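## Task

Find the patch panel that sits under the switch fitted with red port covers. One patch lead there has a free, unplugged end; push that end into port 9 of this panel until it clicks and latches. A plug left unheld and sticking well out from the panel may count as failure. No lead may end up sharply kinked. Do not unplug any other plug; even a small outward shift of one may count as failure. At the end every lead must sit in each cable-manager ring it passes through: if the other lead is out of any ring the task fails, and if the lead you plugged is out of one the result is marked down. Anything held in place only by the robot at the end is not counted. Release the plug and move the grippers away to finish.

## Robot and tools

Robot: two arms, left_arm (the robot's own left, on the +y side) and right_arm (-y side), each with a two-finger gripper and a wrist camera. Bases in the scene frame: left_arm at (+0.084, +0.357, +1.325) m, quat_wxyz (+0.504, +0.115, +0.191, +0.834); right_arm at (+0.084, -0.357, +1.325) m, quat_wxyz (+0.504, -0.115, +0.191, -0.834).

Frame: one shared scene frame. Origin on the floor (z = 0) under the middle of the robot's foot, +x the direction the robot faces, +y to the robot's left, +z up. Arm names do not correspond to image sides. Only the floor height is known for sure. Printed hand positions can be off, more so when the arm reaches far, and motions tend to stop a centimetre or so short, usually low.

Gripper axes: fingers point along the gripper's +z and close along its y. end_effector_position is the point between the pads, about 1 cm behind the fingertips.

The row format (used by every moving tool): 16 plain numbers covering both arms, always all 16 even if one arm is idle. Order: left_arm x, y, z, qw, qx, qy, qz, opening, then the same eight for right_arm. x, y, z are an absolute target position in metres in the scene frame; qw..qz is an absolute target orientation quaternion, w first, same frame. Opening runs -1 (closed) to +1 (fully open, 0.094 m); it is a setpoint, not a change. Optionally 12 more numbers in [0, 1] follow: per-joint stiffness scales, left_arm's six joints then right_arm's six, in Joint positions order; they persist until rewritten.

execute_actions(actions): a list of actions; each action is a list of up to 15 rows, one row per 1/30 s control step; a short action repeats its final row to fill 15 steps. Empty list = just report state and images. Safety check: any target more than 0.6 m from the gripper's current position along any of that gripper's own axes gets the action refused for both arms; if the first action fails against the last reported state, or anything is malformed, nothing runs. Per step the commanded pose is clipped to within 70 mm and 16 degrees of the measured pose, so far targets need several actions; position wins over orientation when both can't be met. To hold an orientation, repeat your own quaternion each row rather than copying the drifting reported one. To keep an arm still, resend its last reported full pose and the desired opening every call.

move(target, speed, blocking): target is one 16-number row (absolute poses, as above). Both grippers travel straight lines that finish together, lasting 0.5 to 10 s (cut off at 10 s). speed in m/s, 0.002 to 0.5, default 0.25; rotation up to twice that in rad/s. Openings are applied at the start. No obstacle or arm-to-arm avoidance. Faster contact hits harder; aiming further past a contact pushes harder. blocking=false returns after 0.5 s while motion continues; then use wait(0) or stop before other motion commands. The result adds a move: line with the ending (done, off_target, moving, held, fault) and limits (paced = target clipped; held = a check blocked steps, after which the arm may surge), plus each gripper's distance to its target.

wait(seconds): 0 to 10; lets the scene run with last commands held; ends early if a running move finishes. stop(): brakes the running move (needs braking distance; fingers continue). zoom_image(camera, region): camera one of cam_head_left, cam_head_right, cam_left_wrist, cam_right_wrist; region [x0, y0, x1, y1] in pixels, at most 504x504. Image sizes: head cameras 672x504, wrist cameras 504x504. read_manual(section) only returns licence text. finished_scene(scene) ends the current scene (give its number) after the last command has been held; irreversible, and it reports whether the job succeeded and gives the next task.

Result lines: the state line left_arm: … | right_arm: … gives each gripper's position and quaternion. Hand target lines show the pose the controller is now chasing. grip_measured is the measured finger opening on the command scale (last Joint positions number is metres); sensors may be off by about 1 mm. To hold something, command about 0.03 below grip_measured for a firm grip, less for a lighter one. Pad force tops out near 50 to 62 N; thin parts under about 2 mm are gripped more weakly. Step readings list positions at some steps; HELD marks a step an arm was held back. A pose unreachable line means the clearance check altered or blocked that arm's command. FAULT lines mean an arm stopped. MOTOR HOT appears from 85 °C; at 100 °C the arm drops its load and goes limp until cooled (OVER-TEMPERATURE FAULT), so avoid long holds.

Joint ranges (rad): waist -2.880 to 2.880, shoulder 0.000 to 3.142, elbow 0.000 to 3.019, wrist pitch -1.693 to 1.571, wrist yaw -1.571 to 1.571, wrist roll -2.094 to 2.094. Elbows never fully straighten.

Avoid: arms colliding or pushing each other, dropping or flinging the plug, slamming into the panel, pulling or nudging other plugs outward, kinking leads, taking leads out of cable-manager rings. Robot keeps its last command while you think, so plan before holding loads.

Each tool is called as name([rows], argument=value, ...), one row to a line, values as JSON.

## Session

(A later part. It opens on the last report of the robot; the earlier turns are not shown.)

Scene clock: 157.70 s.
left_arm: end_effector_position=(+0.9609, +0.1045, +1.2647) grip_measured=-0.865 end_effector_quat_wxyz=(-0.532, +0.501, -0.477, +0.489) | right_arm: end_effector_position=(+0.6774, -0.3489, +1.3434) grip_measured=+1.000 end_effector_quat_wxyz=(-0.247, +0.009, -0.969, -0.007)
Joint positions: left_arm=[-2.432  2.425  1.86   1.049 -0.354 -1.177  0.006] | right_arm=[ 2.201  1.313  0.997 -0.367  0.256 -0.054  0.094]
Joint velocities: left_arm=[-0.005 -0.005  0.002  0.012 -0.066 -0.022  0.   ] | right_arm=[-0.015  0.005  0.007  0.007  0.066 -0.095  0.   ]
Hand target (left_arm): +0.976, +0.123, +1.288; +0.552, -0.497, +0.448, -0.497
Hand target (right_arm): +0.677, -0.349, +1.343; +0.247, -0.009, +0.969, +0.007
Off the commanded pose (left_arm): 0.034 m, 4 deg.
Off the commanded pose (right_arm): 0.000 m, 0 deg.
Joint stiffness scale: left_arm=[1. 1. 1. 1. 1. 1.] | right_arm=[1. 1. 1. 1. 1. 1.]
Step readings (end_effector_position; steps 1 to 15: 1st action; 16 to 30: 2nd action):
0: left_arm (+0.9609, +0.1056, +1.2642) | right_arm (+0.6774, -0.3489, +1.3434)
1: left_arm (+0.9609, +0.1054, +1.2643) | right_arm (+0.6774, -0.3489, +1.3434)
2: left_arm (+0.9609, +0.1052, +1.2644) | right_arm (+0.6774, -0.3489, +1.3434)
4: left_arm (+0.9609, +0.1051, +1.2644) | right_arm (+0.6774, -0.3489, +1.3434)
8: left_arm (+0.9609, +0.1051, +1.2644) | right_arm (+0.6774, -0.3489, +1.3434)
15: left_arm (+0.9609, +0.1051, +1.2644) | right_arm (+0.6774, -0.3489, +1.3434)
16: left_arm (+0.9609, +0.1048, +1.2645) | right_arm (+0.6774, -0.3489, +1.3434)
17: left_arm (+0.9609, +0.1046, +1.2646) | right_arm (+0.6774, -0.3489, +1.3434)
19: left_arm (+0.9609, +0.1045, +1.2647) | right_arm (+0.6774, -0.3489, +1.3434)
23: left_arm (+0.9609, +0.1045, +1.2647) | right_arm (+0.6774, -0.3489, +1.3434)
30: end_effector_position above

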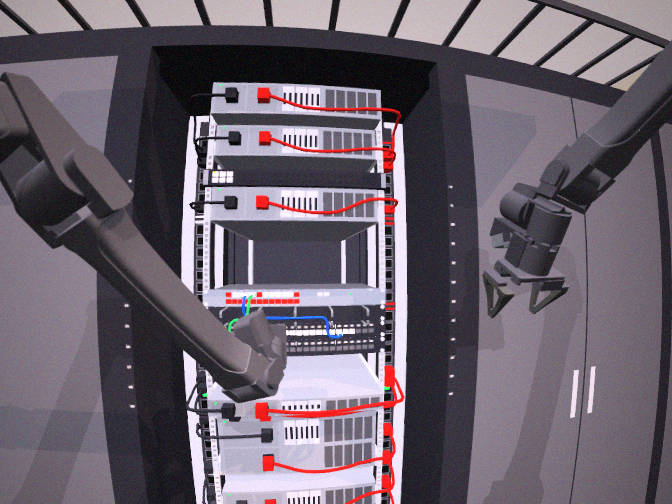

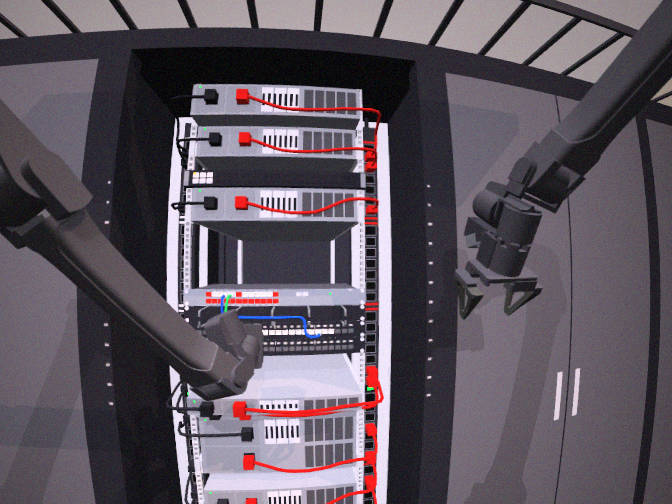

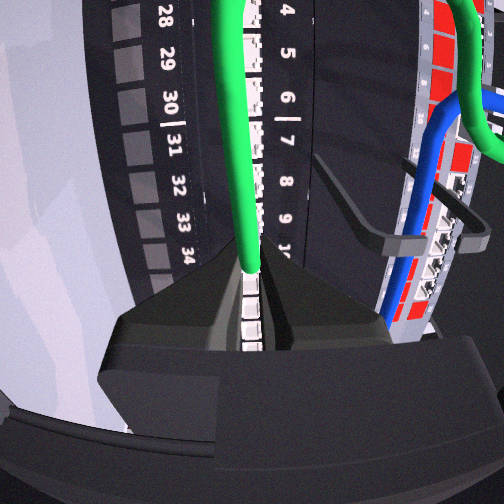

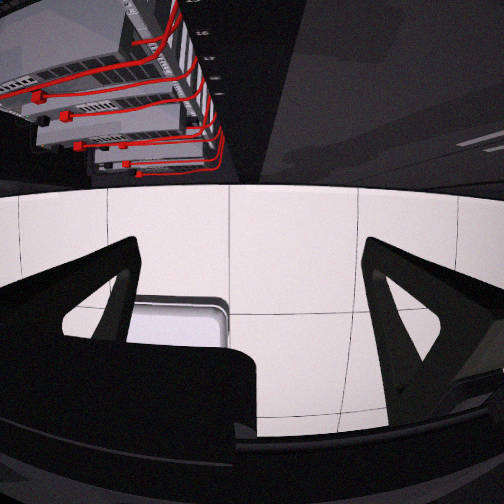

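execute_actions([
  [[0.978,0.126,1.288,0.5523,-0.4971,0.4477,-0.4973,-0.89,0.6774,-0.3489,1.3434,0.247,-0.009,0.969,0.007,1]],
  [[0.979,0.129,1.288,0.5523,-0.4971,0.4477,-0.4973,-0.89,0.6774,-0.3489,1.3434,0.247,-0.009,0.969,0.007,1]],
])

zoom_image(camera="cam_left_wrist", region=[190,150,330,290])

Scene clock: 158.83 s.
left_arm: end_effector_position=(+0.9610, +0.1034, +1.2651) grip_measured=-0.865 end_effector_quat_wxyz=(-0.531, +0.499, -0.478, +0.491) | right_arm: end_effector_position=(+0.6774, -0.3489, +1.3434) grip_measured=+1.000 end_effector_quat_wxyz=(-0.247, +0.009, -0.969, -0.007)
Joint positions: left_arm=[-2.432  2.425  1.86   1.049 -0.348 -1.177  0.006] | right_arm=[ 2.201  1.313  0.997 -0.367  0.256 -0.054  0.094]
Joint velocities: left_arm=[ 0.005 -0.005 -0.012 -0.007  0.007 -0.007 -0.   ] | right_arm=[-0.005 -0.015 -0.002  0.007  0.007  0.007  0.   ]
Hand target (left_arm): +0.977, +0.129, +1.288; +0.552, -0.497, +0.448, -0.497
Hand target (right_arm): +0.677, -0.349, +1.343; +0.247, -0.009, +0.969, +0.007
Off the commanded pose (left_arm): 0.039 m, 4 deg.
Off the commanded pose (right_arm): 0.000 m, 0 deg.
Joint stiffness scale: left_arm=[1. 1. 1. 1. 1. 1.] | right_arm=[1. 1. 1. 1. 1. 1.]
Step readings (end_effector_position; steps 1 to 15: 1st action; 16 to 30: 2nd action):
0: left_arm (+0.9609, +0.1045, +1.2647) | right_arm (+0.6774, -0.3489, +1.3434)
1: left_arm (+0.9609, +0.1043, +1.2647) | right_arm (+0.6774, -0.3489, +1.3434)
2: left_arm (+0.9609, +0.1041, +1.2648) | right_arm (+0.6774, -0.3489, +1.3434)
4: left_arm (+0.9609, +0.1040, +1.2648) | right_arm (+0.6774, -0.3489, +1.3434)
8: left_arm (+0.9609, +0.1040, +1.2648) | right_arm (+0.6774, -0.3489, +1.3434)
15: left_arm (+0.9609, +0.1040, +1.2648) | right_arm (+0.6774, -0.3489, +1.3434)
16: left_arm (+0.9610, +0.1037, +1.2650) | right_arm (+0.6774, -0.3489, +1.3434)
17: left_arm (+0.9610, +0.1035, +1.2650) | right_arm (+0.6774, -0.3489, +1.3434)
19: left_arm (+0.9610, +0.1034, +1.2651) | right_arm (+0.6774, -0.3489, +1.3434)
23: left_arm (+0.9610, +0.1034, +1.2651) | right_arm (+0.6774, -0.3489, +1.3434)
30: end_effector_position above

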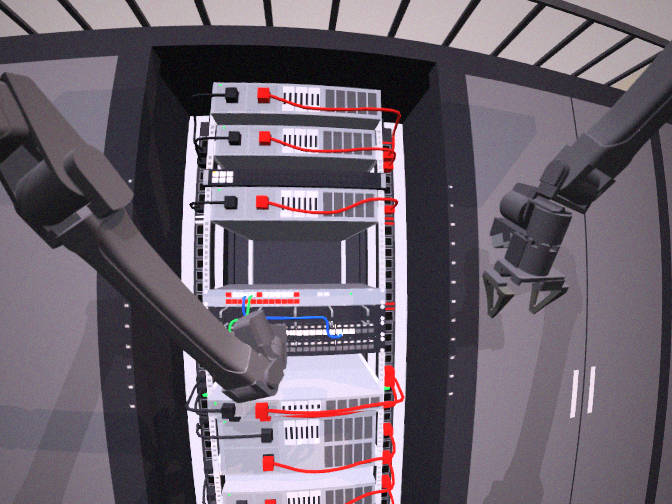

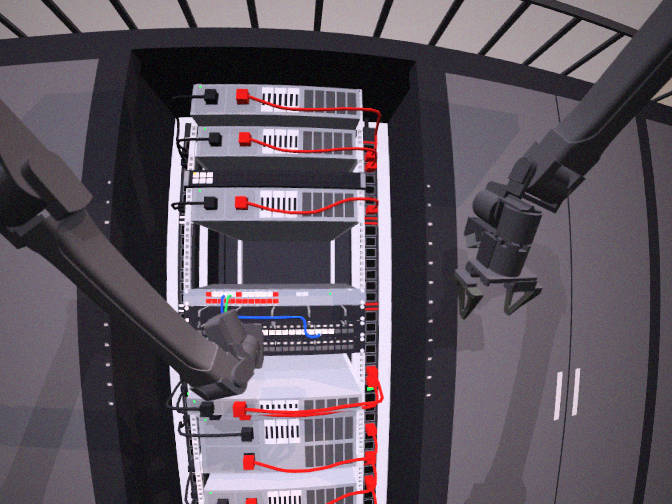

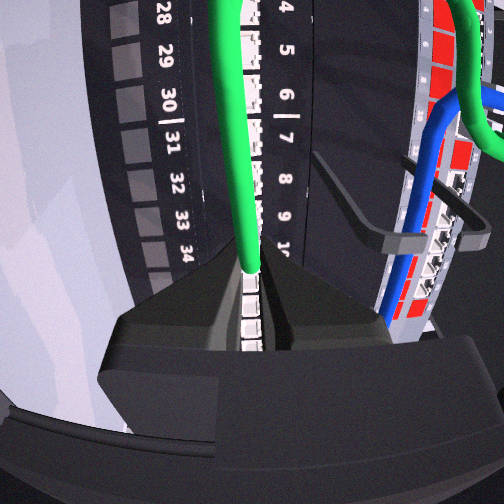

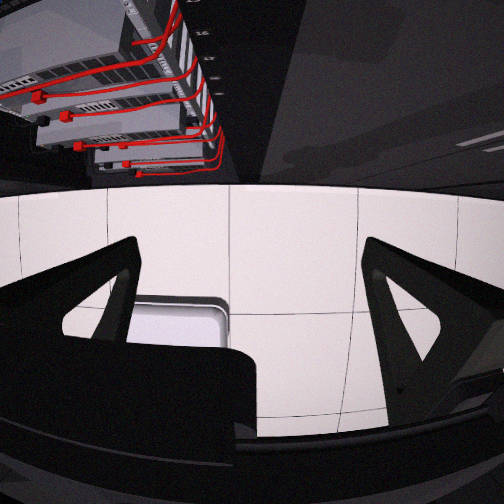

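Region (190, 150, 330, 290) of cam_left_wrist's 504x504 image, scaled by 3.600, with more detail than that image has.

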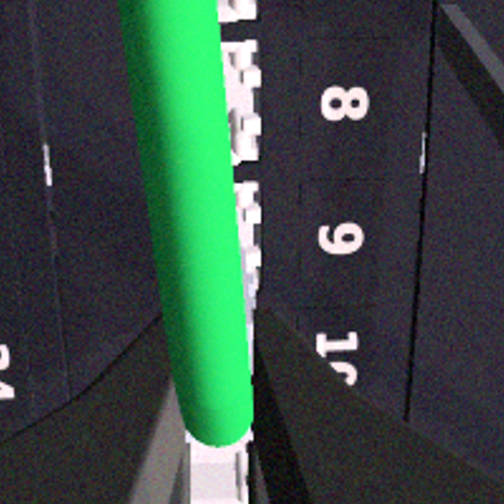

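execute_actions([
  [[0.979,0.131,1.288,0.5523,-0.4971,0.4477,-0.4973,-0.89,0.6774,-0.3489,1.3434,0.247,-0.009,0.969,0.007,1]],
  [[0.979,0.133,1.288,0.5523,-0.4971,0.4477,-0.4973,-0.89,0.6774,-0.3489,1.3434,0.247,-0.009,0.969,0.007,1]],
  [[0.979,0.135,1.288,0.5523,-0.4971,0.4477,-0.4973,-0.89,0.6774,-0.3489,1.3434,0.247,-0.009,0.969,0.007,1]],
])

zoom_image(camera="cam_left_wrist", region=[190,150,330,290])

Scene clock: 160.53 s.
left_arm: end_effector_position=(+0.9625, +0.1080, +1.2636) grip_measured=-0.865 end_effector_quat_wxyz=(-0.532, +0.498, -0.478, +0.490) | right_arm: end_effector_position=(+0.6774, -0.3489, +1.3434) grip_measured=+1.000 end_effector_quat_wxyz=(-0.247, +0.009, -0.969, -0.007)
Joint positions: left_arm=[-2.425  2.425  1.86   1.049 -0.342 -1.177  0.006] | right_arm=[ 2.201  1.313  0.997 -0.367  0.256 -0.054  0.094]
Joint velocities: left_arm=[-0.015 -0.015  0.002 -0.002 -0.022  0.007  0.   ] | right_arm=[ 0.005 -0.005  0.007 -0.007 -0.022  0.007  0.   ]
Hand target (left_arm): +0.978, +0.135, +1.288; +0.552, -0.497, +0.448, -0.497
Hand target (right_arm): +0.677, -0.349, +1.343; +0.247, -0.009, +0.969, +0.007
Off the commanded pose (left_arm): 0.040 m, 4 deg.
Off the commanded pose (right_arm): 0.000 m, 0 deg.
Joint stiffness scale: left_arm=[1. 1. 1. 1. 1. 1.] | right_arm=[1. 1. 1. 1. 1. 1.]
Step readings (end_effector_position; steps 1 to 15: 1st action; 16 to 30: 2nd action; 31 to 45: 3rd action):
0: left_arm (+0.9610, +0.1034, +1.2651) | right_arm (+0.6774, -0.3489, +1.3434)
1: left_arm (+0.9611, +0.1036, +1.2650) | right_arm (+0.6774, -0.3489, +1.3434)
2: left_arm (+0.9611, +0.1035, +1.2651) | right_arm (+0.6774, -0.3489, +1.3434)
4: left_arm (+0.9611, +0.1037, +1.2650) | right_arm (+0.6774, -0.3489, +1.3434)
8: left_arm (+0.9613, +0.1044, +1.2648) | right_arm (+0.6774, -0.3489, +1.3434)
15: left_arm (+0.9615, +0.1050, +1.2646) | right_arm (+0.6774, -0.3489, +1.3434)
16: left_arm (+0.9615, +0.1048, +1.2646) | right_arm (+0.6774, -0.3489, +1.3434)
17: left_arm (+0.9615, +0.1047, +1.2647) | right_arm (+0.6774, -0.3489, +1.3434)
19: left_arm (+0.9616, +0.1050, +1.2646) | right_arm (+0.6774, -0.3489, +1.3434)
23: left_arm (+0.9618, +0.1059, +1.2643) | right_arm (+0.6774, -0.3489, +1.3434)
30: left_arm (+0.9620, +0.1065, +1.2641) | right_arm (+0.6774, -0.3489, +1.3434)
31: left_arm (+0.9620, +0.1064, +1.2641) | right_arm (+0.6774, -0.3489, +1.3434)
32: left_arm (+0.9620, +0.1062, +1.2642) | right_arm (+0.6774, -0.3489, +1.3434)
34: left_arm (+0.9621, +0.1065, +1.2641) | right_arm (+0.6774, -0.3489, +1.3434)
38: left_arm (+0.9623, +0.1074, +1.2638) | right_arm (+0.6774, -0.3489, +1.3434)
45: end_effector_position above

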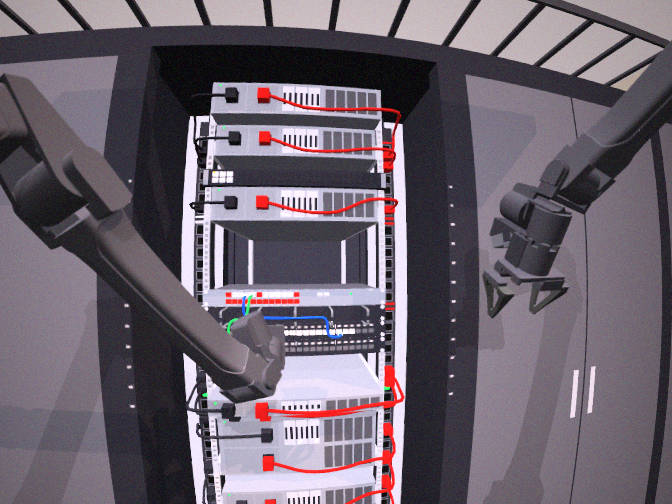

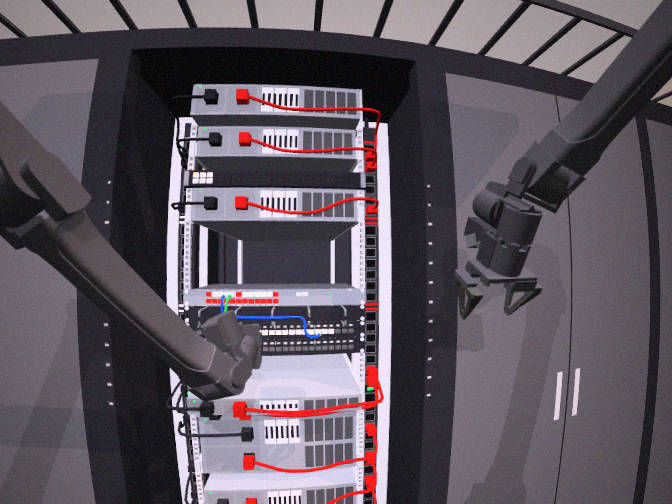

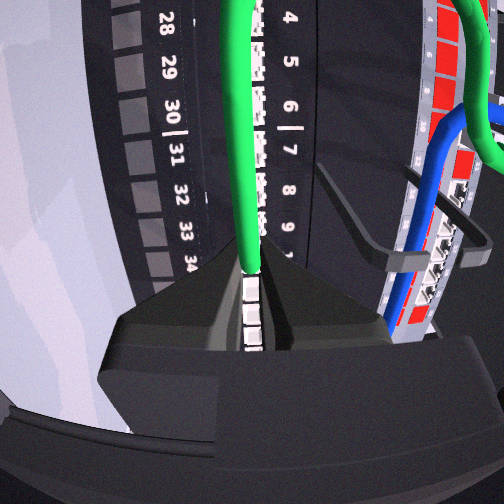

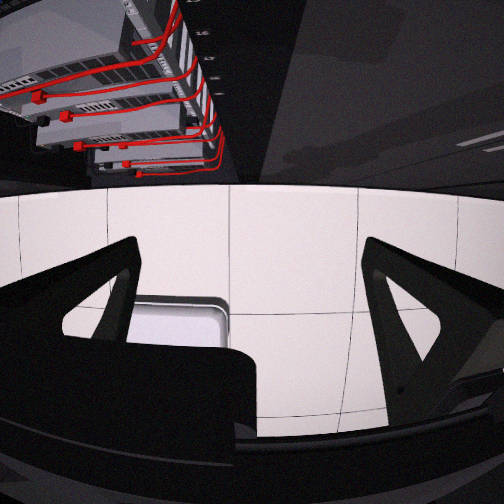

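Region (190, 150, 330, 290) of cam_left_wrist's 504x504 image, scaled by 3.600, with more detail than that image has.

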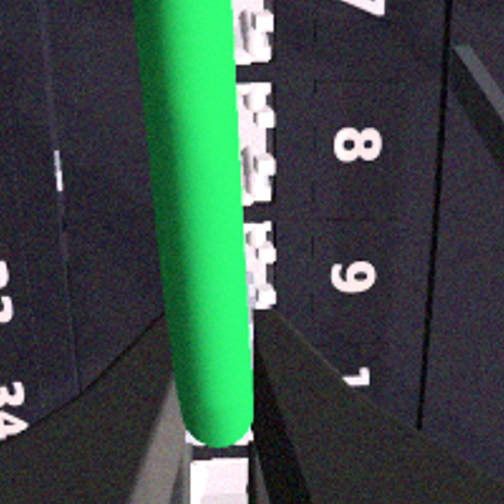

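execute_actions([
  [[0.981,0.134,1.290,0.5523,-0.4971,0.4477,-0.4973,-0.89,0.6774,-0.3489,1.3434,0.247,-0.009,0.969,0.007,1]],
  [[0.983,0.134,1.291,0.5523,-0.4971,0.4477,-0.4973,-0.89,0.6774,-0.3489,1.3434,0.247,-0.009,0.969,0.007,1]],
])

zoom_image(camera="cam_left_wrist", region=[190,150,330,290])

Scene clock: 161.73 s.
left_arm: end_effector_position=(+0.9625, +0.1080, +1.2636) grip_measured=-0.865 end_effector_quat_wxyz=(-0.532, +0.498, -0.478, +0.490) | right_arm: end_effector_position=(+0.6774, -0.3489, +1.3434) grip_measured=+1.000 end_effector_quat_wxyz=(-0.247, +0.009, -0.969, -0.007)
Joint positions: left_arm=[-2.425  2.425  1.86   1.049 -0.342 -1.177  0.006] | right_arm=[ 2.201  1.313  0.997 -0.367  0.256 -0.054  0.094]
Joint velocities: left_arm=[ 0.005  0.005  0.002  0.017  0.022  0.007 -0.001] | right_arm=[ 0.005  0.005  0.012  0.002  0.007 -0.022  0.   ]
Hand target (left_arm): +0.981, +0.134, +1.291; +0.552, -0.497, +0.448, -0.497
Hand target (right_arm): +0.677, -0.349, +1.343; +0.247, -0.009, +0.969, +0.007
Off the commanded pose (left_arm): 0.043 m, 4 deg.
Off the commanded pose (right_arm): 0.000 m, 0 deg.
Joint stiffness scale: left_arm=[1. 1. 1. 1. 1. 1.] | right_arm=[1. 1. 1. 1. 1. 1.]
Step readings (end_effector_position; steps 1 to 15: 1st action; 16 to 30: 2nd action):
0: left_arm (+0.9625, +0.1080, +1.2636) | right_arm (+0.6774, -0.3489, +1.3434)
1: left_arm (+0.9625, +0.1080, +1.2636) | right_arm (+0.6774, -0.3489, +1.3434)
2: left_arm (+0.9625, +0.1080, +1.2636) | right_arm (+0.6774, -0.3489, +1.3434)
4: left_arm (+0.9625, +0.1080, +1.2636) | right_arm (+0.6774, -0.3489, +1.3434)
8: left_arm (+0.9625, +0.1080, +1.2636) | right_arm (+0.6774, -0.3489, +1.3434)
15: left_arm (+0.9625, +0.1080, +1.2636) | right_arm (+0.6774, -0.3489, +1.3434)
16: left_arm (+0.9625, +0.1080, +1.2636) | right_arm (+0.6774, -0.3489, +1.3434)
17: left_arm (+0.9625, +0.1080, +1.2636) | right_arm (+0.6774, -0.3489, +1.3434)
19: left_arm (+0.9625, +0.1080, +1.2636) | right_arm (+0.6774, -0.3489, +1.3434)
23: left_arm (+0.9625, +0.1080, +1.2636) | right_arm (+0.6774, -0.3489, +1.3434)
30: end_effector_position above

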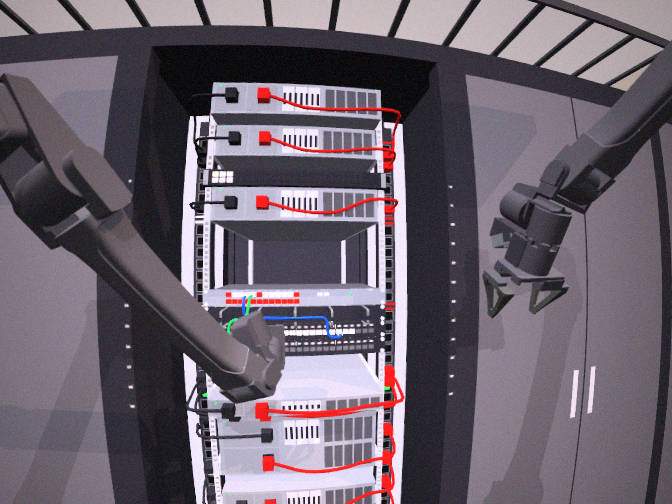

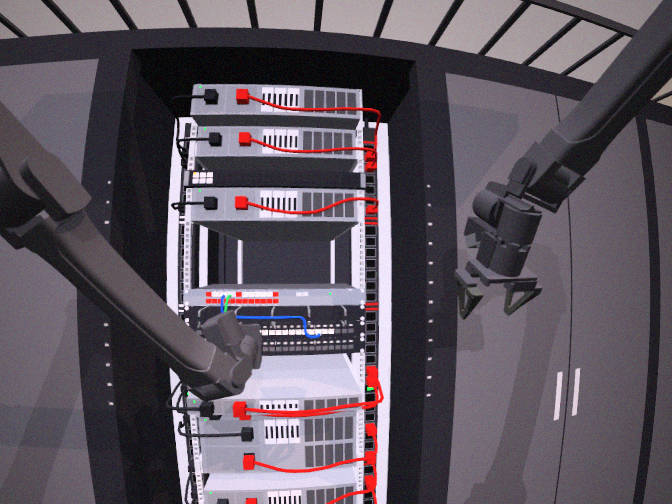

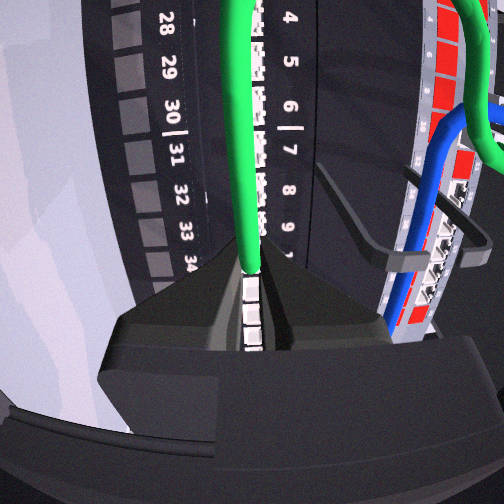

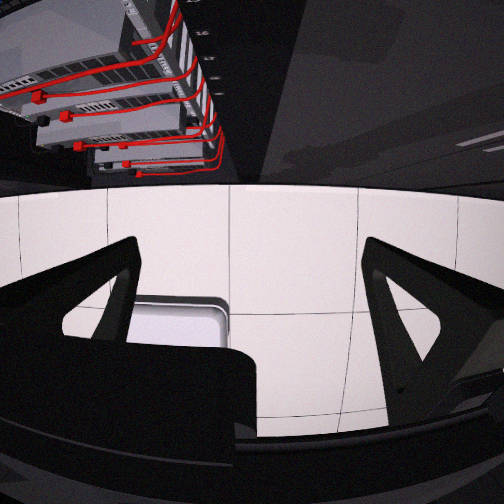

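Region (190, 150, 330, 290) of cam_left_wrist's 504x504 image, scaled by 3.600, with more detail than that image has.

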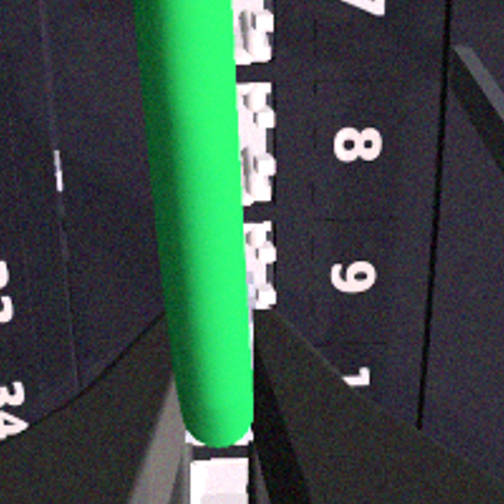

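execute_actions([
  [[0.985,0.134,1.291,0.5523,-0.4971,0.4477,-0.4973,-0.89,0.6774,-0.3489,1.3434,0.247,-0.009,0.969,0.007,1]],
  [[0.987,0.134,1.291,0.5523,-0.4971,0.4477,-0.4973,-0.89,0.6774,-0.3489,1.3434,0.247,-0.009,0.969,0.007,1]],
  [[0.989,0.134,1.291,0.5523,-0.4971,0.4477,-0.4973,-0.89,0.6774,-0.3489,1.3434,0.247,-0.009,0.969,0.007,1]],
])

zoom_image(camera="cam_left_wrist", region=[190,150,330,290])

Scene clock: 163.43 s.
left_arm: end_effector_position=(+0.9632, +0.1082, +1.2646) grip_measured=-0.865 end_effector_quat_wxyz=(-0.532, +0.497, -0.477, +0.491) | right_arm: end_effector_position=(+0.6774, -0.3489, +1.3434) grip_measured=+1.000 end_effector_quat_wxyz=(-0.247, +0.009, -0.969, -0.007)
Joint positions: left_arm=[-2.425  2.425  1.862  1.049 -0.34  -1.178  0.006] | right_arm=[ 2.201  1.313  0.997 -0.367  0.256 -0.054  0.094]
Joint velocities: left_arm=[-0.005 -0.015 -0.012 -0.017  0.022 -0.066 -0.   ] | right_arm=[ 0.005 -0.005  0.002 -0.017 -0.007 -0.022  0.   ]
Hand target (left_arm): +0.985, +0.135, +1.292; +0.552, -0.497, +0.448, -0.497
Hand target (right_arm): +0.677, -0.349, +1.343; +0.247, -0.009, +0.969, +0.007
Off the commanded pose (left_arm): 0.045 m, 4 deg.
Off the commanded pose (right_arm): 0.000 m, 0 deg.
Joint stiffness scale: left_arm=[1. 1. 1. 1. 1. 1.] | right_arm=[1. 1. 1. 1. 1. 1.]
Step readings (end_effector_position; steps 1 to 15: 1st action; 16 to 30: 2nd action; 31 to 45: 3rd action):
0: left_arm (+0.9625, +0.1080, +1.2636) | right_arm (+0.6774, -0.3489, +1.3434)
1: left_arm (+0.9625, +0.1080, +1.2636) | right_arm (+0.6774, -0.3489, +1.3434)
2: left_arm (+0.9625, +0.1080, +1.2636) | right_arm (+0.6774, -0.3489, +1.3434)
4: left_arm (+0.9625, +0.1080, +1.2636) | right_arm (+0.6774, -0.3489, +1.3434)
8: left_arm (+0.9625, +0.1080, +1.2636) | right_arm (+0.6774, -0.3489, +1.3434)
15: left_arm (+0.9625, +0.1080, +1.2636) | right_arm (+0.6774, -0.3489, +1.3434)
16: left_arm (+0.9625, +0.1080, +1.2636) | right_arm (+0.6774, -0.3489, +1.3434)
17: left_arm (+0.9625, +0.1080, +1.2636) | right_arm (+0.6774, -0.3489, +1.3434)
19: left_arm (+0.9625, +0.1080, +1.2636) | right_arm (+0.6774, -0.3489, +1.3434)
23: left_arm (+0.9625, +0.1080, +1.2636) | right_arm (+0.6774, -0.3489, +1.3434)
30: left_arm (+0.9625, +0.1080, +1.2636) | right_arm (+0.6774, -0.3489, +1.3434)
31: left_arm (+0.9627, +0.1080, +1.2640) | right_arm (+0.6774, -0.3489, +1.3434)
32: left_arm (+0.9629, +0.1080, +1.2643) | right_arm (+0.6774, -0.3489, +1.3434)
34: left_arm (+0.9632, +0.1083, +1.2646) | right_arm (+0.6774, -0.3489, +1.3434)
38: left_arm (+0.9632, +0.1082, +1.2646) | right_arm (+0.6774, -0.3489, +1.3434)
45: end_effector_position above

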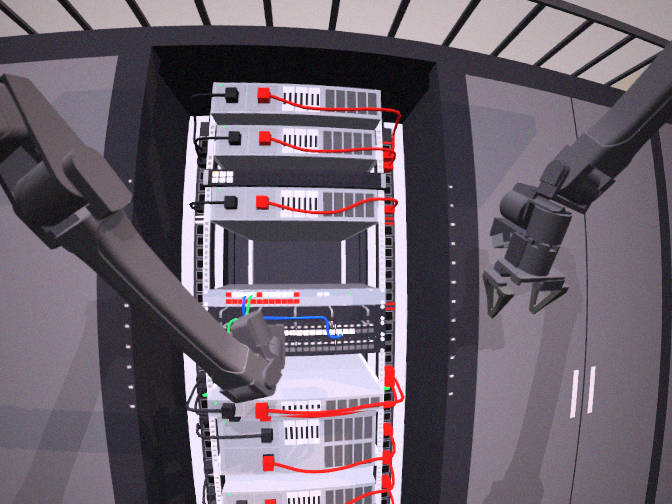

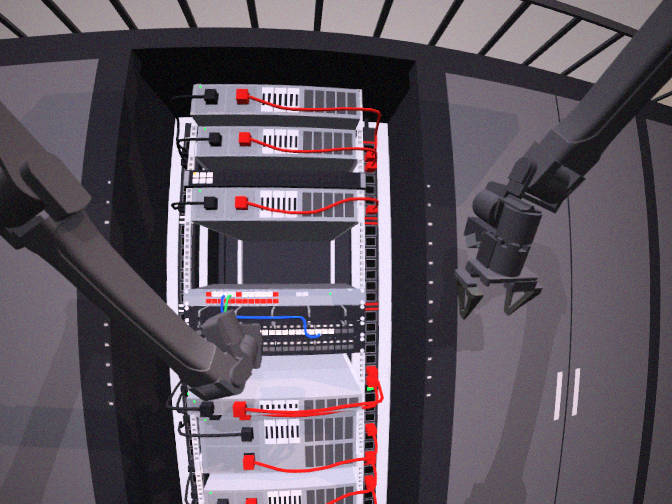

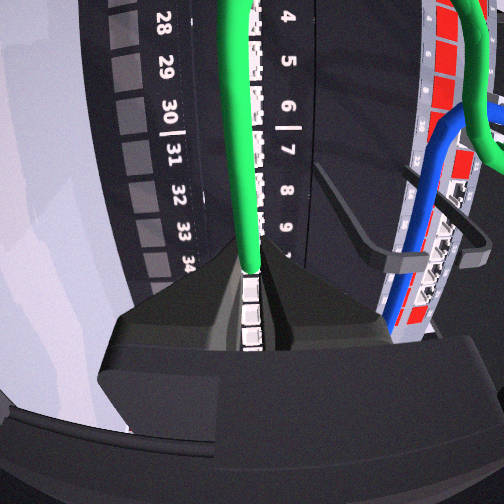

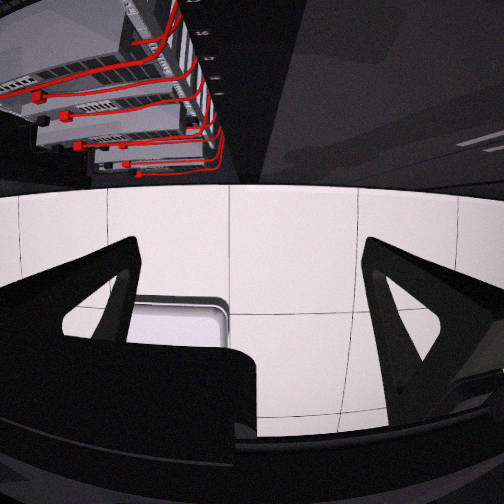

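Region (190, 150, 330, 290) of cam_left_wrist's 504x504 image, scaled by 3.600, with more detail than that image has.

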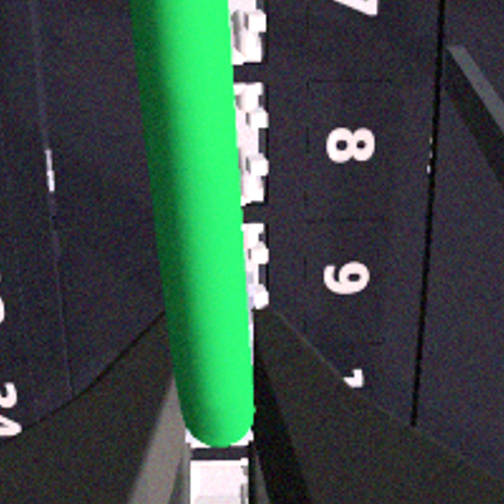

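execute_actions([
  [[0.991,0.134,1.290,0.5523,-0.4971,0.4477,-0.4973,-0.89,0.6774,-0.3489,1.3434,0.247,-0.009,0.969,0.007,1]],
  [[0.993,0.134,1.290,0.5523,-0.4971,0.4477,-0.4973,-0.89,0.6774,-0.3489,1.3434,0.247,-0.009,0.969,0.007,1]],
  [[0.995,0.134,1.290,0.5523,-0.4971,0.4477,-0.4973,-0.89,0.6774,-0.3489,1.3434,0.247,-0.009,0.969,0.007,1]],
])

zoom_image(camera="cam_left_wrist", region=[190,150,330,290])

Scene clock: 165.20 s.
left_arm: end_effector_position=(+0.9651, +0.1076, +1.2657) grip_measured=-0.865 end_effector_quat_wxyz=(-0.533, +0.497, -0.475, +0.494) | right_arm: end_effector_position=(+0.6774, -0.3489, +1.3434) grip_measured=+1.000 end_effector_quat_wxyz=(-0.247, +0.009, -0.969, -0.007)
Joint positions: left_arm=[-2.425  2.43   1.872  1.049 -0.337 -1.179  0.006] | right_arm=[ 2.201  1.313  0.997 -0.367  0.256 -0.054  0.094]
Joint velocities: left_arm=[-0.005 -0.005 -0.002  0.012 -0.022 -0.022 -0.001] | right_arm=[-0.005 -0.015 -0.012  0.002 -0.081  0.007  0.   ]
Hand target (left_arm): +0.990, +0.136, +1.291; +0.552, -0.497, +0.448, -0.497
Hand target (right_arm): +0.677, -0.349, +1.343; +0.247, -0.009, +0.969, +0.007
Off the commanded pose (left_arm): 0.047 m, 4 deg.
Off the commanded pose (right_arm): 0.000 m, 0 deg.
Joint stiffness scale: left_arm=[1. 1. 1. 1. 1. 1.] | right_arm=[1. 1. 1. 1. 1. 1.]
Step readings (end_effector_position; steps 1 to 15: 1st action; 16 to 30: 2nd action; 31 to 45: 3rd action):
0: left_arm (+0.9632, +0.1082, +1.2646) | right_arm (+0.6774, -0.3489, +1.3434)
1: left_arm (+0.9635, +0.1082, +1.2650) | right_arm (+0.6774, -0.3489, +1.3434)
2: left_arm (+0.9638, +0.1081, +1.2656) | right_arm (+0.6774, -0.3489, +1.3434)
4: left_arm (+0.9640, +0.1081, +1.2660) | right_arm (+0.6774, -0.3489, +1.3434)
8: left_arm (+0.9640, +0.1080, +1.2660) | right_arm (+0.6774, -0.3489, +1.3434)
15: left_arm (+0.9640, +0.1080, +1.2660) | right_arm (+0.6774, -0.3489, +1.3434)
16: left_arm (+0.9641, +0.1081, +1.2662) | right_arm (+0.6774, -0.3489, +1.3434)
17: left_arm (+0.9641, +0.1080, +1.2660) | right_arm (+0.6774, -0.3489, +1.3434)
19: left_arm (+0.9642, +0.1079, +1.2659) | right_arm (+0.6774, -0.3489, +1.3434)
23: left_arm (+0.9643, +0.1080, +1.2661) | right_arm (+0.6774, -0.3489, +1.3434)
30: left_arm (+0.9643, +0.1080, +1.2661) | right_arm (+0.6774, -0.3489, +1.3434)
31: left_arm (+0.9644, +0.1079, +1.2661) | right_arm (+0.6774, -0.3489, +1.3434)
32: left_arm (+0.9645, +0.1079, +1.2660) | right_arm (+0.6774, -0.3489, +1.3434)
34: left_arm (+0.9649, +0.1077, +1.2658) | right_arm (+0.6774, -0.3489, +1.3434)
38: left_arm (+0.9651, +0.1076, +1.2657) | right_arm (+0.6774, -0.3489, +1.3434)
45: end_effector_position above

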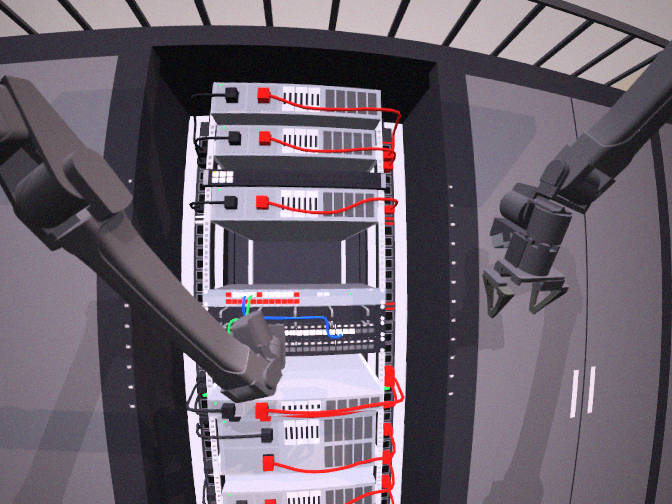

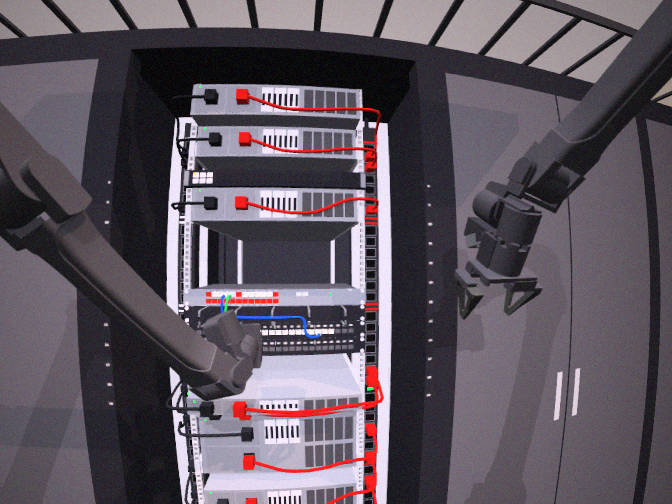

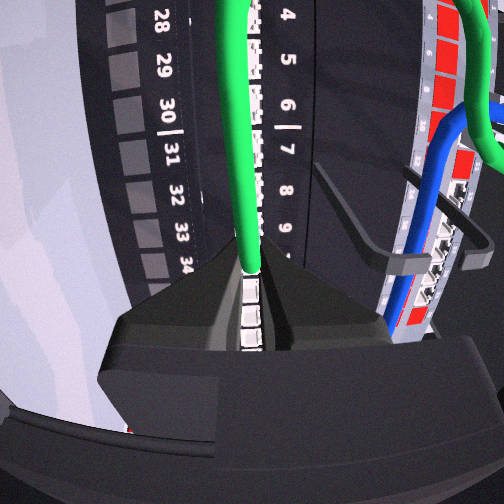

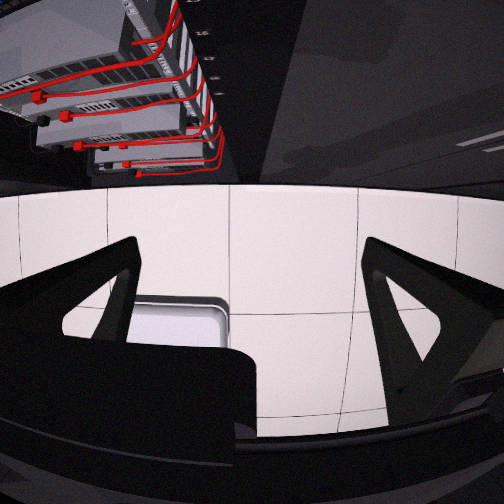

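Region (190, 150, 330, 290) of cam_left_wrist's 504x504 image, scaled by 3.600, with more detail than that image has.

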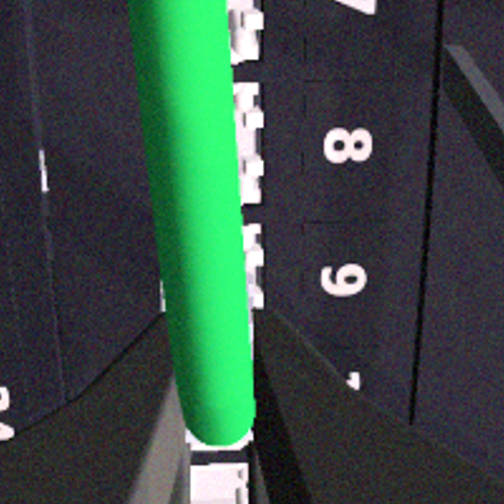

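execute_actions([
  [[0.997,0.135,1.289,0.5523,-0.4971,0.4477,-0.4973,-0.89,0.6774,-0.3489,1.3434,0.247,-0.009,0.969,0.007,1]],
  [[0.999,0.136,1.288,0.5523,-0.4971,0.4477,-0.4973,-0.89,0.6774,-0.3489,1.3434,0.247,-0.009,0.969,0.007,1]],
  [[1.001,0.136,1.288,0.5523,-0.4971,0.4477,-0.4973,-0.89,0.6774,-0.3489,1.3434,0.247,-0.009,0.969,0.007,1]],
])

zoom_image(camera="cam_left_wrist", region=[190,150,330,290])

Scene clock: 166.93 s.
left_arm: end_effector_position=(+0.9654, +0.1077, +1.2654) grip_measured=-0.865 end_effector_quat_wxyz=(-0.532, +0.497, -0.474, +0.495) | right_arm: end_effector_position=(+0.6774, -0.3489, +1.3434) grip_measured=+1.000 end_effector_quat_wxyz=(-0.247, +0.009, -0.969, -0.007)
Joint positions: left_arm=[-2.424  2.432  1.875  1.049 -0.337 -1.183  0.006] | right_arm=[ 2.201  1.313  0.997 -0.367  0.256 -0.054  0.094]
Joint velocities: left_arm=[-0.005 -0.005 -0.017 -0.017 -0.066  0.007 -0.   ] | right_arm=[-0.005 -0.015 -0.002 -0.007 -0.007  0.037  0.   ]
Hand target (left_arm): +0.994, +0.138, +1.290; +0.552, -0.497, +0.448, -0.497
Hand target (right_arm): +0.677, -0.349, +1.343; +0.247, -0.009, +0.969, +0.007
Off the commanded pose (left_arm): 0.051 m, 4 deg.
Off the commanded pose (right_arm): 0.000 m, 0 deg.
Joint stiffness scale: left_arm=[1. 1. 1. 1. 1. 1.] | right_arm=[1. 1. 1. 1. 1. 1.]
Step readings (end_effector_position; steps 1 to 15: 1st action; 16 to 30: 2nd action; 31 to 45: 3rd action):
0: left_arm (+0.9651, +0.1076, +1.2657) | right_arm (+0.6774, -0.3489, +1.3434)
1: left_arm (+0.9652, +0.1076, +1.2659) | right_arm (+0.6774, -0.3489, +1.3434)
2: left_arm (+0.9652, +0.1076, +1.2658) | right_arm (+0.6774, -0.3489, +1.3434)
4: left_arm (+0.9652, +0.1076, +1.2658) | right_arm (+0.6774, -0.3489, +1.3434)
8: left_arm (+0.9652, +0.1076, +1.2658) | right_arm (+0.6774, -0.3489, +1.3434)
15: left_arm (+0.9652, +0.1076, +1.2658) | right_arm (+0.6774, -0.3489, +1.3434)
16: left_arm (+0.9654, +0.1079, +1.2659) | right_arm (+0.6774, -0.3489, +1.3434)
17: left_arm (+0.9654, +0.1078, +1.2657) | right_arm (+0.6774, -0.3489, +1.3434)
19: left_arm (+0.9654, +0.1078, +1.2657) | right_arm (+0.6774, -0.3489, +1.3434)
23: left_arm (+0.9654, +0.1078, +1.2657) | right_arm (+0.6774, -0.3489, +1.3434)
30: left_arm (+0.9654, +0.1078, +1.2657) | right_arm (+0.6774, -0.3489, +1.3434)
31: left_arm (+0.9654, +0.1078, +1.2656) | right_arm (+0.6774, -0.3489, +1.3434)
32: left_arm (+0.9655, +0.1078, +1.2658) | right_arm (+0.6774, -0.3489, +1.3434)
34: left_arm (+0.9654, +0.1077, +1.2654) | right_arm (+0.6774, -0.3489, +1.3434)
38: left_arm (+0.9654, +0.1077, +1.2654) | right_arm (+0.6774, -0.3489, +1.3434)
45: end_effector_position above

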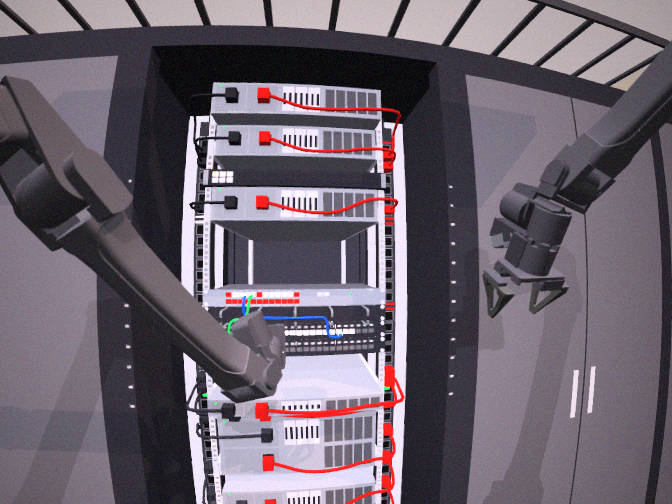

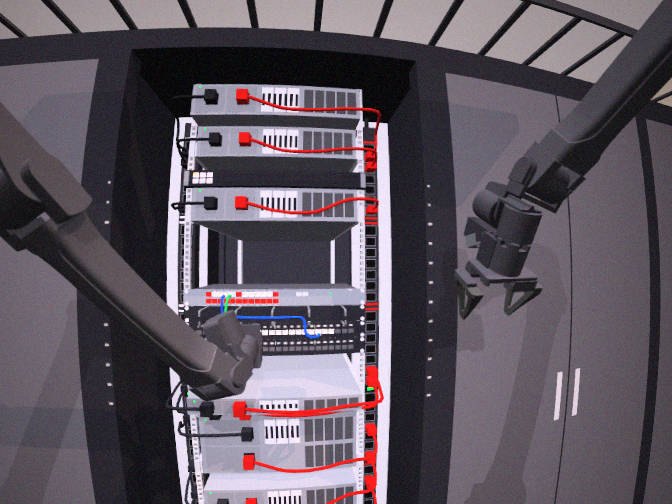

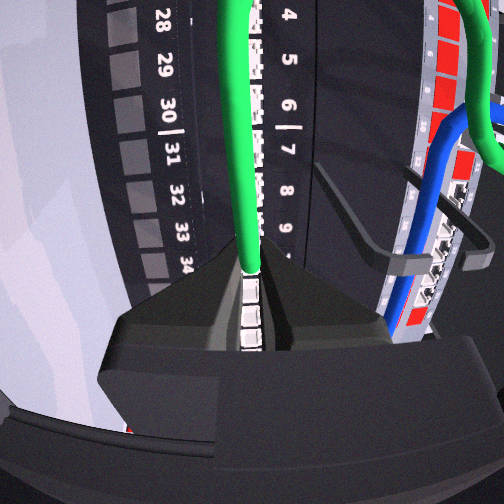

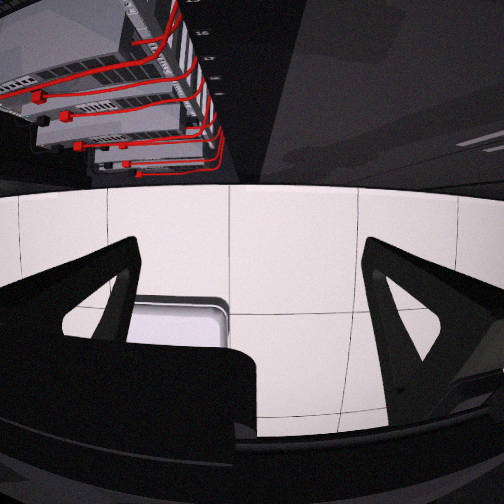

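Region (190, 150, 330, 290) of cam_left_wrist's 504x504 image, scaled by 3.600, with more detail than that image has.

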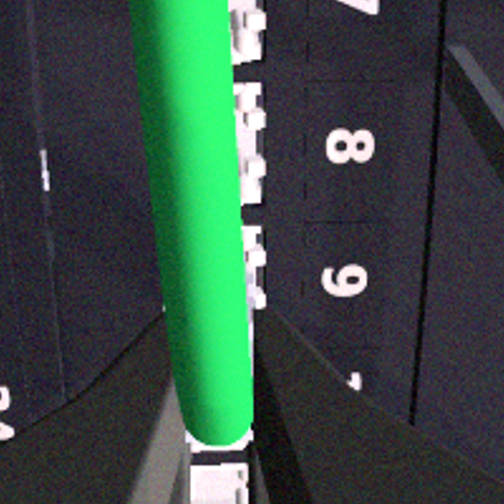

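execute_actions([
  [[0.998,0.137,1.288,0.5523,-0.4971,0.4477,-0.4973,-0.89,0.6774,-0.3489,1.3434,0.247,-0.009,0.969,0.007,1]],
  [[0.998,0.139,1.288,0.5523,-0.4971,0.4477,-0.4973,-0.89,0.6774,-0.3489,1.3434,0.247,-0.009,0.969,0.007,1]],
  [[0.998,0.141,1.288,0.5523,-0.4971,0.4477,-0.4973,-0.89,0.6774,-0.3489,1.3434,0.247,-0.009,0.969,0.007,1]],
])

zoom_image(camera="cam_left_wrist", region=[190,150,330,290])

Scene clock: 168.93 s.
left_arm: end_effector_position=(+0.9655, +0.1077, +1.2655) grip_measured=-0.865 end_effector_quat_wxyz=(-0.531, +0.497, -0.474, +0.496) | right_arm: end_effector_position=(+0.6774, -0.3489, +1.3434) grip_measured=+1.000 end_effector_quat_wxyz=(-0.247, +0.009, -0.969, -0.007)
Joint positions: left_arm=[-2.424  2.432  1.875  1.049 -0.335 -1.185  0.006] | right_arm=[ 2.201  1.313  0.997 -0.367  0.256 -0.054  0.094]
Joint velocities: left_arm=[ 0.005 -0.005 -0.007  0.002 -0.022 -0.022  0.001] | right_arm=[-0.015 -0.005 -0.002 -0.022 -0.022 -0.007  0.   ]
Hand target (left_arm): +0.992, +0.143, +1.290; +0.552, -0.497, +0.448, -0.497
Hand target (right_arm): +0.677, -0.349, +1.343; +0.247, -0.009, +0.969, +0.007
Off the commanded pose (left_arm): 0.052 m, 4 deg.
Off the commanded pose (right_arm): 0.000 m, 0 deg.
Joint stiffness scale: left_arm=[1. 1. 1. 1. 1. 1.] | right_arm=[1. 1. 1. 1. 1. 1.]
Step readings (end_effector_position; steps 1 to 15: 1st action; 16 to 30: 2nd action; 31 to 45: 3rd action):
0: left_arm (+0.9654, +0.1077, +1.2654) | right_arm (+0.6774, -0.3489, +1.3434)
1: left_arm (+0.9654, +0.1077, +1.2654) | right_arm (+0.6774, -0.3489, +1.3434)
2: left_arm (+0.9654, +0.1077, +1.2654) | right_arm (+0.6774, -0.3489, +1.3434)
4: left_arm (+0.9654, +0.1077, +1.2654) | right_arm (+0.6774, -0.3489, +1.3434)
8: left_arm (+0.9654, +0.1077, +1.2654) | right_arm (+0.6774, -0.3489, +1.3434)
15: left_arm (+0.9654, +0.1077, +1.2654) | right_arm (+0.6774, -0.3489, +1.3434)
16: left_arm (+0.9655, +0.1077, +1.2655) | right_arm (+0.6774, -0.3489, +1.3434)
17: left_arm (+0.9655, +0.1077, +1.2655) | right_arm (+0.6774, -0.3489, +1.3434)
19: left_arm (+0.9655, +0.1076, +1.2655) | right_arm (+0.6774, -0.3489, +1.3434)
23: left_arm (+0.9655, +0.1076, +1.2655) | right_arm (+0.6774, -0.3489, +1.3434)
30: left_arm (+0.9655, +0.1076, +1.2655) | right_arm (+0.6774, -0.3489, +1.3434)
31: left_arm (+0.9655, +0.1079, +1.2654) | right_arm (+0.6774, -0.3489, +1.3434)
32: left_arm (+0.9655, +0.1077, +1.2655) | right_arm (+0.6774, -0.3489, +1.3434)
34: left_arm (+0.9655, +0.1077, +1.2655) | right_arm (+0.6774, -0.3489, +1.3434)
38: left_arm (+0.9655, +0.1077, +1.2655) | right_arm (+0.6774, -0.3489, +1.3434)
45: end_effector_position above

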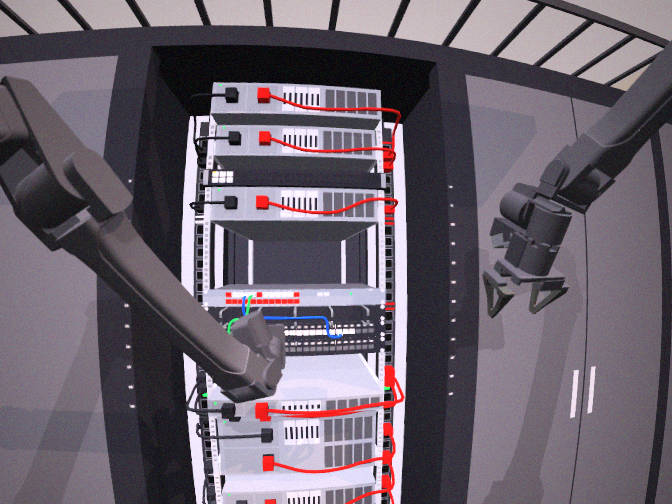

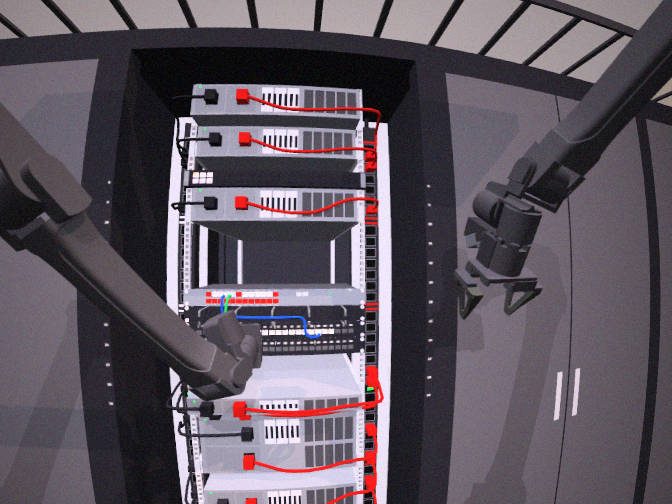

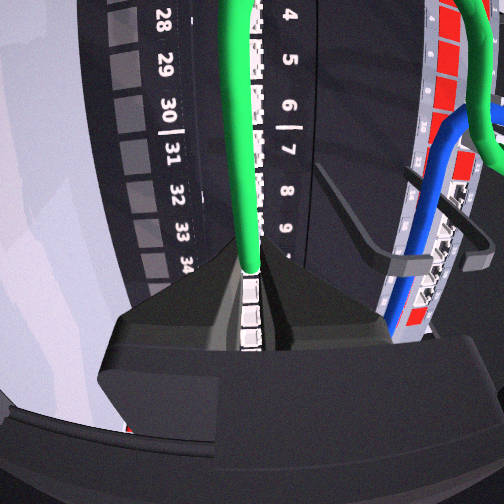

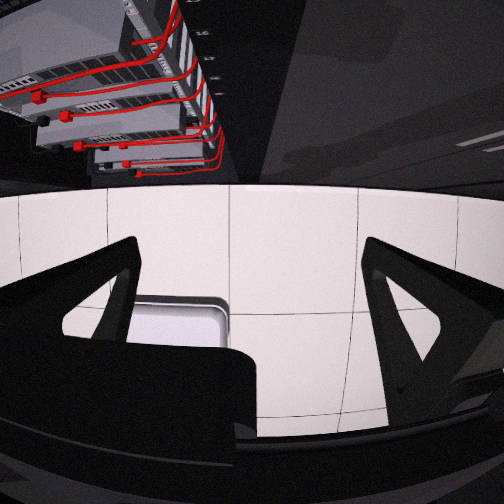

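Region (190, 150, 330, 290) of cam_left_wrist's 504x504 image, scaled by 3.600, with more detail than that image has.

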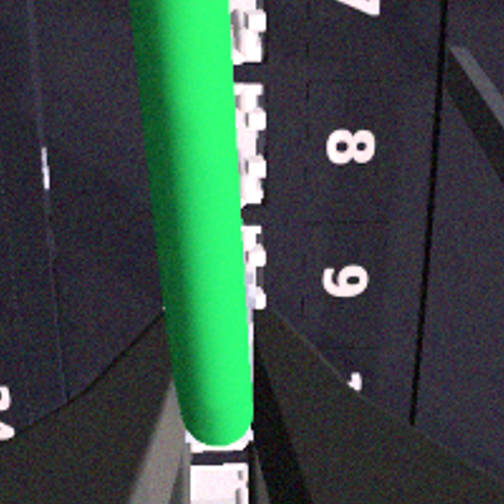

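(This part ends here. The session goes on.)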